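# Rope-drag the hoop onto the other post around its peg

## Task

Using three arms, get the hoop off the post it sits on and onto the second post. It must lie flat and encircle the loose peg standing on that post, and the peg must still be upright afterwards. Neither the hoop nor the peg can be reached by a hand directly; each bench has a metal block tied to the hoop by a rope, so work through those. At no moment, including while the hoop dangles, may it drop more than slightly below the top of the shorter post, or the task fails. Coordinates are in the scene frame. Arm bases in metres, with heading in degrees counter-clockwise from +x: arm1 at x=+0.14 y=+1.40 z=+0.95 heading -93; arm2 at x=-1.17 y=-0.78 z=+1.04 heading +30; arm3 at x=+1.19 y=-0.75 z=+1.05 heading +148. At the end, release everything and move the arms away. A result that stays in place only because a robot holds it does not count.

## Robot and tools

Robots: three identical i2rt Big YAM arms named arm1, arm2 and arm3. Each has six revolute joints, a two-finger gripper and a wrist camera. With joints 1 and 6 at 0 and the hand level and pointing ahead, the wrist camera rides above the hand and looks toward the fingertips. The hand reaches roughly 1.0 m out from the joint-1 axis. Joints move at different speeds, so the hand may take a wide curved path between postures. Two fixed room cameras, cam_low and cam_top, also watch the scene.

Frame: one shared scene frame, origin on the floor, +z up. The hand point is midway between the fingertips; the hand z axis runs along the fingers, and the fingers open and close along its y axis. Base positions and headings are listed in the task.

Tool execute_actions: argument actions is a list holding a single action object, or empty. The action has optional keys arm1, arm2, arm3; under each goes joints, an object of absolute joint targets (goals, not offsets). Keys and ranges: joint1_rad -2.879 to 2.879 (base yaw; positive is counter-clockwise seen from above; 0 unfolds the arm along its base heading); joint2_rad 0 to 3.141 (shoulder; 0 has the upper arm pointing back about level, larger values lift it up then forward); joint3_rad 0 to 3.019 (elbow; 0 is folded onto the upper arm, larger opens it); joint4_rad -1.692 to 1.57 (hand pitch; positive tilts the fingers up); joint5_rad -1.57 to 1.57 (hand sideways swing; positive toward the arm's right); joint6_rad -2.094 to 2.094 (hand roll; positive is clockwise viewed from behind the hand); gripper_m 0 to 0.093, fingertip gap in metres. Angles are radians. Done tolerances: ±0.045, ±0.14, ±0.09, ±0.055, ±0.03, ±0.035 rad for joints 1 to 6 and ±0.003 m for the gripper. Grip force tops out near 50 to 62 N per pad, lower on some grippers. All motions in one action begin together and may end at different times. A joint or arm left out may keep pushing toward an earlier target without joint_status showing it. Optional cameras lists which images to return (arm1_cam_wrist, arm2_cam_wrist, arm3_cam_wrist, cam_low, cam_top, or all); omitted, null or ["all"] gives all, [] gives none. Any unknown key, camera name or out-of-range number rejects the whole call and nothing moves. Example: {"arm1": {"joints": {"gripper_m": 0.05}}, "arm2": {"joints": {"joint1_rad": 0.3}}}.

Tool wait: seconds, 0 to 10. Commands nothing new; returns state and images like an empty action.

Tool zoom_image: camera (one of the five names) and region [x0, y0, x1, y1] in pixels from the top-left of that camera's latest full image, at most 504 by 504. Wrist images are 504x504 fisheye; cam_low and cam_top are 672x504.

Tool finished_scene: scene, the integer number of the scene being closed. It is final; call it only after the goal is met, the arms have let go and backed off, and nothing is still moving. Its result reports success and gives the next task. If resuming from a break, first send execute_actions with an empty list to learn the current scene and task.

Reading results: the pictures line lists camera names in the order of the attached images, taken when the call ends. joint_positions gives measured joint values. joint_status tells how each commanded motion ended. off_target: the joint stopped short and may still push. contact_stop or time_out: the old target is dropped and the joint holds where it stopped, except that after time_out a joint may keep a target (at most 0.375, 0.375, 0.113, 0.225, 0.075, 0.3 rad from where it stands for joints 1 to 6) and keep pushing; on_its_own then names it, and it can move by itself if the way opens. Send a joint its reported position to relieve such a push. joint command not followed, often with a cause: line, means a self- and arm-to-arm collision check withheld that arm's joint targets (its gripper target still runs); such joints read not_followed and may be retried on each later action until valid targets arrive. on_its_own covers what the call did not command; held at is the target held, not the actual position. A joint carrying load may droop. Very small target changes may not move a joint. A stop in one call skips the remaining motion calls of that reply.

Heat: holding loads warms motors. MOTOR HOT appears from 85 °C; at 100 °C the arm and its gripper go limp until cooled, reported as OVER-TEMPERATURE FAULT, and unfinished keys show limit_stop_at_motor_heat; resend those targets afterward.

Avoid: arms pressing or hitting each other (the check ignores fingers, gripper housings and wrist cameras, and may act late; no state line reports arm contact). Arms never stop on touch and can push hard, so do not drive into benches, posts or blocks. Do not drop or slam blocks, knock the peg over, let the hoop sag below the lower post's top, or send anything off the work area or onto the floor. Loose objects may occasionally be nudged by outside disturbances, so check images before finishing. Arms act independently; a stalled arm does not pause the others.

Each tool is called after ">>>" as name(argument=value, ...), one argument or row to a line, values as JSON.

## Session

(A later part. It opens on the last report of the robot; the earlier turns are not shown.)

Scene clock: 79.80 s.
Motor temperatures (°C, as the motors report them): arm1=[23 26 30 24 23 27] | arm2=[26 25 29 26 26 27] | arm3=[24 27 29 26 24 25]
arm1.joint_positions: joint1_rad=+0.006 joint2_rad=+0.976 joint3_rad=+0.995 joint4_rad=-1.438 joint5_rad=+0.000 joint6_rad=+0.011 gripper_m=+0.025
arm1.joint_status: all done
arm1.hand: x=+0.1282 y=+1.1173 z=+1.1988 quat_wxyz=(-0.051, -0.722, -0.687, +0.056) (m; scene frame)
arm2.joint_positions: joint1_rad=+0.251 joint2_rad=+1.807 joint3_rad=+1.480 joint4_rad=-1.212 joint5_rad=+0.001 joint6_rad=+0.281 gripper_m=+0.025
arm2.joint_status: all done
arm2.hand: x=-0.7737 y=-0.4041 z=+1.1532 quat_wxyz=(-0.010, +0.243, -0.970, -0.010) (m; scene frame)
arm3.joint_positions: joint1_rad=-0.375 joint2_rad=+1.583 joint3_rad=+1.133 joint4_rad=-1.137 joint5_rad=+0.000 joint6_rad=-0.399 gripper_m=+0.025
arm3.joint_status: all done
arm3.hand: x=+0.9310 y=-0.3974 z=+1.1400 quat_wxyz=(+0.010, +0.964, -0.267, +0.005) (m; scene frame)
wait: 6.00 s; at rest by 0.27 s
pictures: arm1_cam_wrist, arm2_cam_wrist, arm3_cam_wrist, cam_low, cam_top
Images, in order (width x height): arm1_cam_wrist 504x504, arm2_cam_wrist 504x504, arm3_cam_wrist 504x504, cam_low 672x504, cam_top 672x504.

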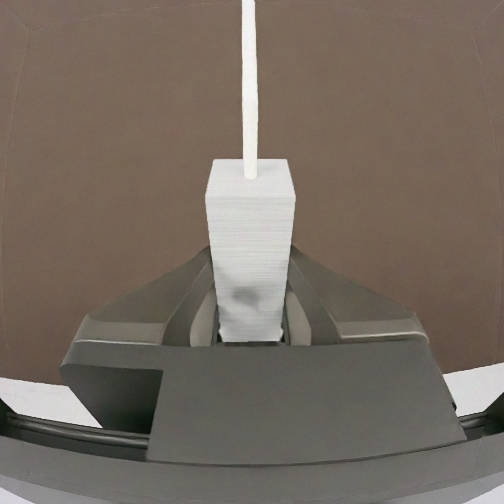

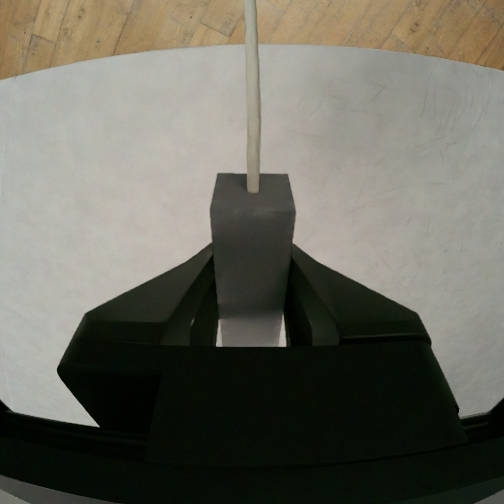

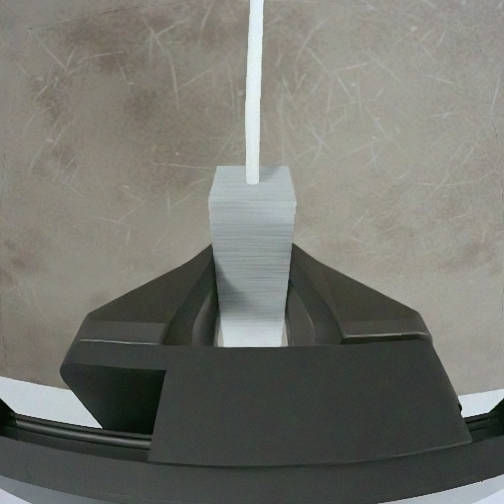

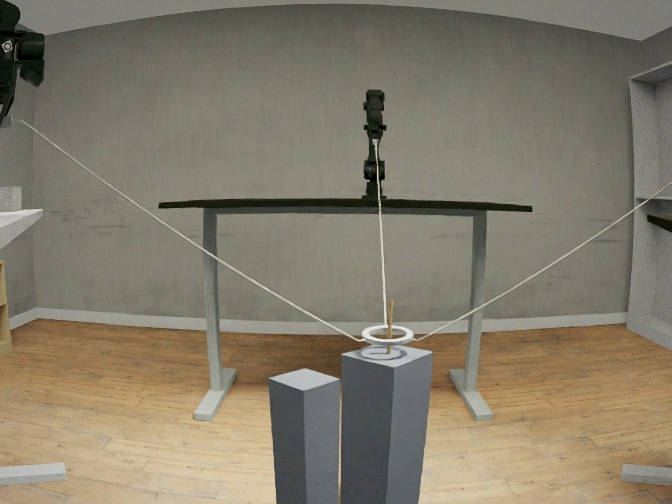

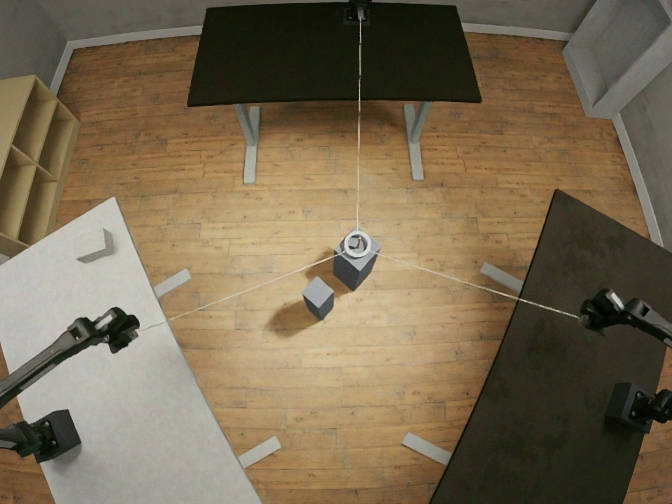

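>>> execute_actions(
  actions=[
    {"arm1":{"joints":{"joint4_rad":-1.29}},"arm2":{"joints":{"joint4_rad":-1.06}},"arm3":{"joints":{"joint4_rad":-1.0}}},
  ],
  cameras=["cam_low","cam_top"],
)

Scene clock: 81.03 s.
Motor temperatures (°C, as the motors report them): arm1=[23 26 30 24 23 27] | arm2=[26 25 29 26 26 27] | arm3=[24 27 29 26 24 25]
arm1.joint_positions: joint1_rad=+0.006 joint2_rad=+0.976 joint3_rad=+0.995 joint4_rad=-1.304 joint5_rad=+0.000 joint6_rad=+0.011 gripper_m=+0.025
arm1.joint_status: all done
arm1.hand: x=+0.1270 y=+1.0853 z=+1.2059 quat_wxyz=(-0.098, -0.717, -0.682, +0.104) (m; scene frame)
arm2.joint_positions: joint1_rad=+0.251 joint2_rad=+1.807 joint3_rad=+1.480 joint4_rad=-1.077 joint5_rad=+0.001 joint6_rad=+0.281 gripper_m=+0.025
arm2.joint_status: all done
arm2.hand: x=-0.7501 y=-0.3811 z=+1.1563 quat_wxyz=(-0.068, +0.242, -0.967, -0.044) (m; scene frame)
arm3.joint_positions: joint1_rad=-0.375 joint2_rad=+1.583 joint3_rad=+1.133 joint4_rad=-1.012 joint5_rad=+0.000 joint6_rad=-0.399 gripper_m=+0.025
arm3.joint_status: all done
arm3.hand: x=+0.9128 y=-0.3726 z=+1.1413 quat_wxyz=(-0.029, +0.962, -0.267, -0.044) (m; scene frame)
pictures: cam_low, cam_top
Images, in order (width x height): cam_low 672x504, cam_top 672x504.

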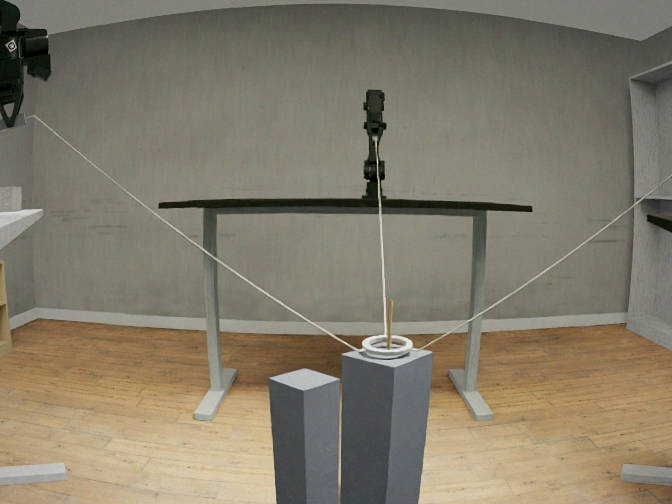

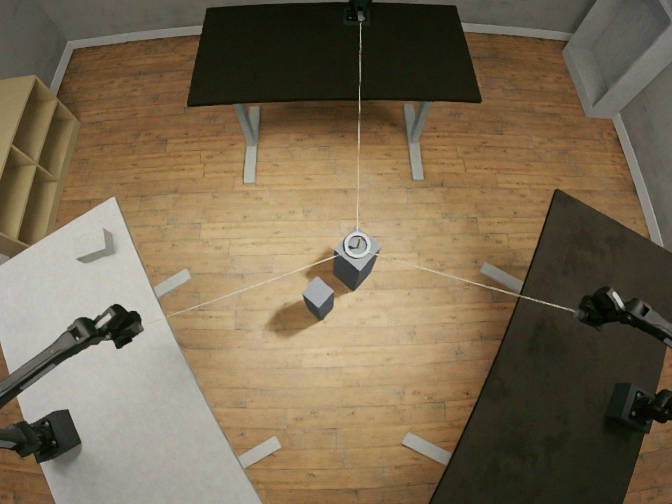

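>>> execute_actions(
  actions=[
    {"arm1":{"joints":{"joint2_rad":1.625,"joint3_rad":1.16,"joint4_rad":-1.125}},"arm2":{"joints":{"joint1_rad":0.2,"joint2_rad":2.085,"joint3_rad":1.59,"joint4_rad":-1.075,"joint6_rad":0.2}},"arm3":{"joints":{"joint1_rad":-0.3,"joint2_rad":2.025,"joint3_rad":1.46,"joint4_rad":-0.98,"joint6_rad":-0.3}}},
  ],
)

Scene clock: 84.33 s.
Motor temperatures (°C, as the motors report them): arm1=[23 26 30 24 23 27] | arm2=[26 25 29 26 26 27] | arm3=[24 27 29 26 24 25]
arm1.joint_positions: joint1_rad=+0.006 joint2_rad=+1.646 joint3_rad=+1.133 joint4_rad=-1.131 joint5_rad=+0.000 joint6_rad=+0.011 gripper_m=+0.025
arm1.joint_status: all done
arm1.hand: x=+0.1216 y=+0.9695 z=+1.0228 quat_wxyz=(+0.027, -0.724, -0.689, -0.024) (m; scene frame)
arm2.joint_positions: joint1_rad=+0.196 joint2_rad=+2.110 joint3_rad=+1.555 joint4_rad=-1.077 joint5_rad=+0.001 joint6_rad=+0.211 gripper_m=+0.025
arm2.joint_status: all done
arm2.hand: x=-0.7258 y=-0.4004 z=+1.0125 quat_wxyz=(+0.031, +0.250, -0.968, +0.011) (m; scene frame)
arm3.joint_positions: joint1_rad=-0.295 joint2_rad=+2.061 joint3_rad=+1.424 joint4_rad=-0.984 joint5_rad=+0.000 joint6_rad=-0.309 gripper_m=+0.025
arm3.joint_status: all done
arm3.hand: x=+0.8245 y=-0.3283 z=+1.0035 quat_wxyz=(+0.018, +0.962, -0.271, +0.019) (m; scene frame)
pictures: arm1_cam_wrist, arm2_cam_wrist, arm3_cam_wrist, cam_low, cam_top
Images, in order (width x height): arm1_cam_wrist 504x504, arm2_cam_wrist 504x504, arm3_cam_wrist 504x504, cam_low 672x504, cam_top 672x504.

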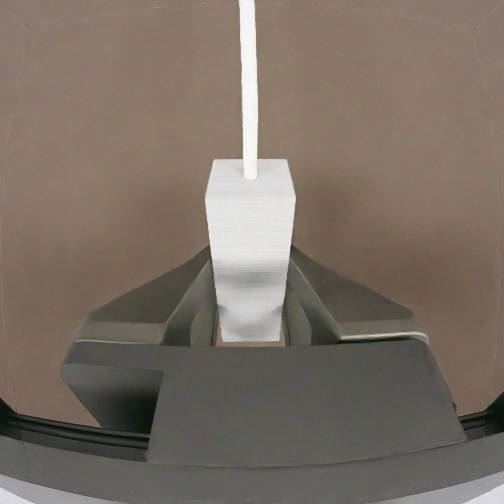

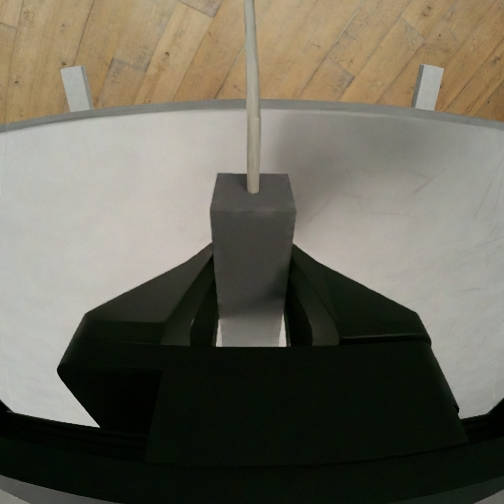

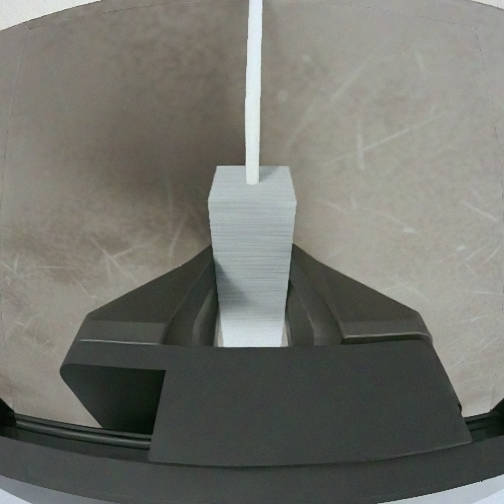

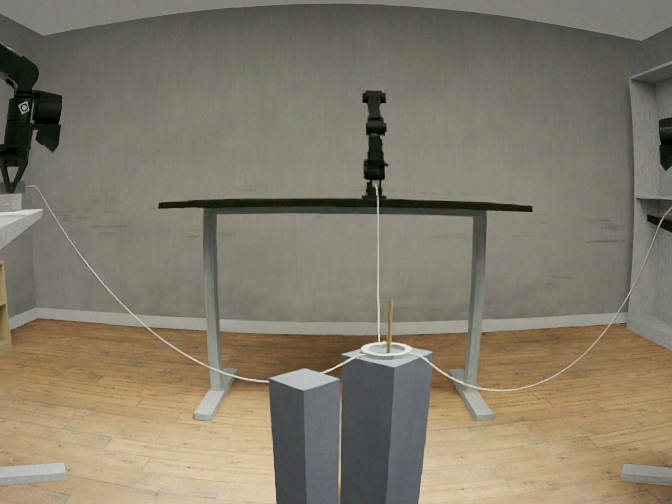

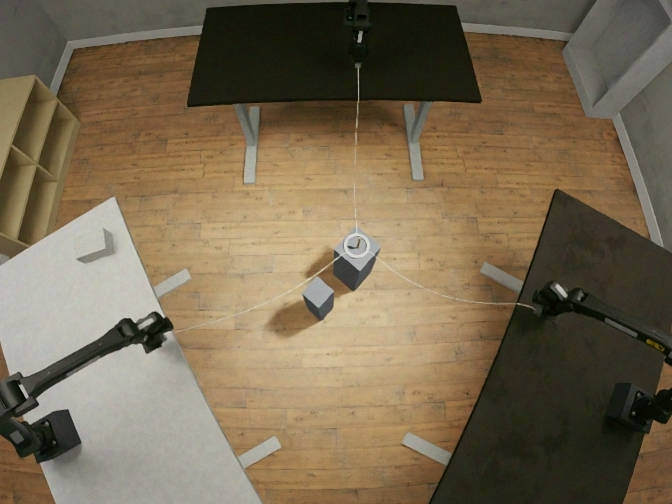

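>>> execute_actions(
  actions=[
    {"arm1":{"joints":{"joint2_rad":1.765,"joint4_rad":-1.015}},"arm2":{"joints":{"joint2_rad":2.195,"joint4_rad":-0.995}},"arm3":{"joints":{"joint2_rad":2.115,"joint4_rad":-0.925}}},
  ],
  cameras=[],
)

Scene clock: 85.67 s.
Motor temperatures (°C, as the motors report them): arm1=[23 26 30 24 23 27] | arm2=[26 26 29 26 26 27] | arm3=[24 27 29 26 24 25]
arm1.joint_positions: joint1_rad=+0.006 joint2_rad=+1.771 joint3_rad=+1.139 joint4_rad=-1.020 joint5_rad=+0.000 joint6_rad=+0.011 gripper_m=+0.024
arm1.joint_status: all done
arm1.hand: x=+0.1206 y=+0.9507 z=+0.9697 quat_wxyz=(+0.030, -0.724, -0.688, -0.028) (m; scene frame)
arm2.joint_positions: joint1_rad=+0.196 joint2_rad=+2.188 joint3_rad=+1.556 joint4_rad=-1.007 joint5_rad=+0.000 joint6_rad=+0.211 gripper_m=+0.025
arm2.joint_status: all done
arm2.hand: x=-0.7235 y=-0.3977 z=+0.9679 quat_wxyz=(+0.034, +0.250, -0.968, +0.013) (m; scene frame)
arm3.joint_positions: joint1_rad=-0.296 joint2_rad=+2.116 joint3_rad=+1.431 joint4_rad=-0.933 joint5_rad=+0.000 joint6_rad=-0.309 gripper_m=+0.025
arm3.joint_status: all done
arm3.hand: x=+0.8212 y=-0.3245 z=+0.9752 quat_wxyz=(+0.018, +0.962, -0.272, +0.019) (m; scene frame)
pictures: none
No camera images: the call's "cameras" was empty. Leave "cameras" out to get every camera's image.

>>> execute_actions(
  actions=[
    {"arm1":{"joints":{"gripper_m":0.06}},"arm2":{"joints":{"gripper_m":0.06}},"arm3":{"joints":{"gripper_m":0.06}}},
  ],
  cameras=[],
)

>>> execute_actions(
  actions=[
    {"arm1":{"joints":{"joint2_rad":1.2}},"arm2":{"joints":{"joint2_rad":1.6}},"arm3":{"joints":{"joint2_rad":1.55}}},
  ],
)

Scene clock: 86.73 s.
Motor temperatures (°C, as the motors report them): arm1=[23 26 30 24 23 27] | arm2=[26 26 29 26 26 27] | arm3=[24 27 29 26 24 25]
arm1.joint_positions: joint1_rad=+0.006 joint2_rad=+1.771 joint3_rad=+1.139 joint4_rad=-1.020 joint5_rad=+0.000 joint6_rad=+0.011 gripper_m=+0.060
arm1.joint_status: all done
arm1.hand: x=+0.1206 y=+0.9507 z=+0.9697 quat_wxyz=(+0.030, -0.724, -0.688, -0.028) (m; scene frame)
arm2.joint_positions: joint1_rad=+0.196 joint2_rad=+2.188 joint3_rad=+1.556 joint4_rad=-1.007 joint5_rad=+0.000 joint6_rad=+0.211 gripper_m=+0.060
arm2.joint_status: all done
arm2.hand: x=-0.7235 y=-0.3977 z=+0.9679 quat_wxyz=(+0.034, +0.250, -0.967, +0.013) (m; scene frame)
arm3.joint_positions: joint1_rad=-0.296 joint2_rad=+2.116 joint3_rad=+1.431 joint4_rad=-0.933 joint5_rad=+0.000 joint6_rad=-0.309 gripper_m=+0.060
arm3.joint_status: all done
arm3.hand: x=+0.8212 y=-0.3245 z=+0.9752 quat_wxyz=(+0.018, +0.962, -0.272, +0.019) (m; scene frame)
pictures: none
No camera images: the call's "cameras" was empty. Leave "cameras" out to get every camera's image.

Scene clock: 88.30 s.
Motor temperatures (°C, as the motors report them): arm1=[23 26 30 24 23 27] | arm2=[26 26 29 26 26 27] | arm3=[24 27 29 26 24 25]
arm1.joint_positions: joint1_rad=+0.006 joint2_rad=+1.196 joint3_rad=+1.139 joint4_rad=-1.020 joint5_rad=+0.000 joint6_rad=+0.011 gripper_m=+0.060
arm1.joint_status: all done
arm1.hand: x=+0.1220 y=+0.9582 z=+1.2216 quat_wxyz=(-0.169, -0.702, -0.669, +0.177) (m; scene frame)
arm2.joint_positions: joint1_rad=+0.196 joint2_rad=+1.585 joint3_rad=+1.573 joint4_rad=-1.007 joint5_rad=+0.000 joint6_rad=+0.211 gripper_m=+0.060
arm2.joint_status: all done
arm2.hand: x=-0.7070 y=-0.3871 z=+1.3322 quat_wxyz=(-0.240, +0.240, -0.932, -0.124) (m; scene frame)
arm3.joint_positions: joint1_rad=-0.296 joint2_rad=+1.551 joint3_rad=+1.443 joint4_rad=-0.933 joint5_rad=+0.000 joint6_rad=-0.309 gripper_m=+0.060
arm3.joint_status: all done
arm3.hand: x=+0.8057 y=-0.3019 z=+1.3003 quat_wxyz=(-0.140, +0.929, -0.264, -0.219) (m; scene frame)
pictures: arm1_cam_wrist, arm2_cam_wrist, arm3_cam_wrist, cam_low, cam_top
Images, in order (width x height): arm1_cam_wrist 504x504, arm2_cam_wrist 504x504, arm3_cam_wrist 504x504, cam_low 672x504, cam_top 672x504.

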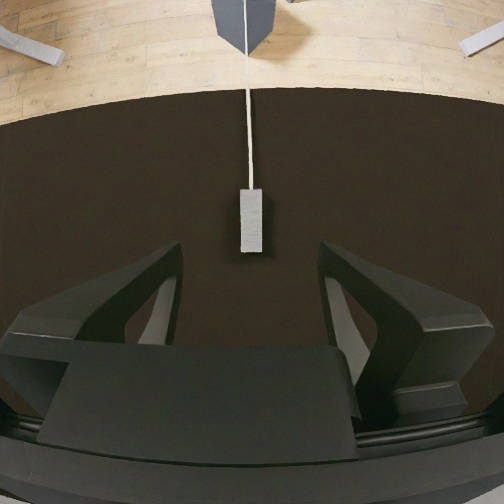

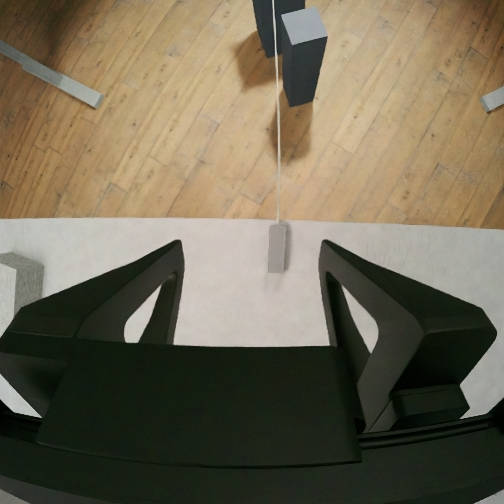

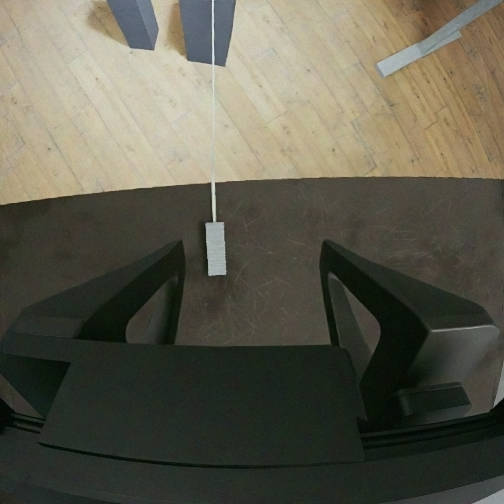

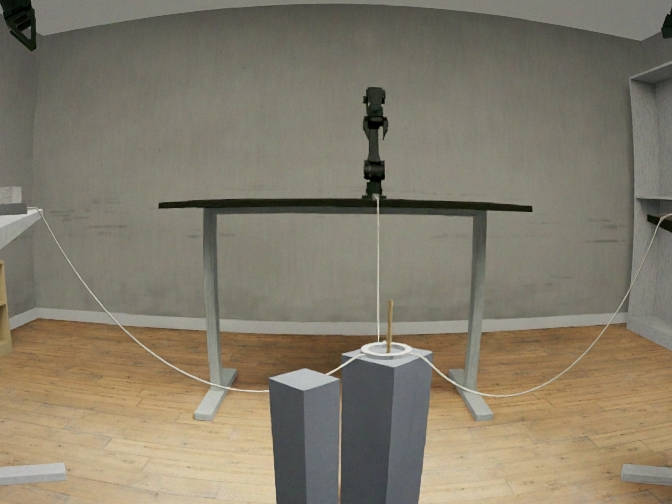

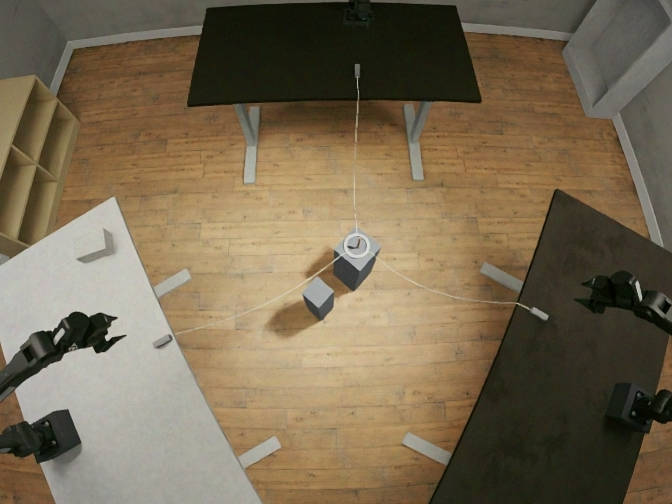

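>>> finished_scene(
  scene=1,
)

The scene is finished: the task was done.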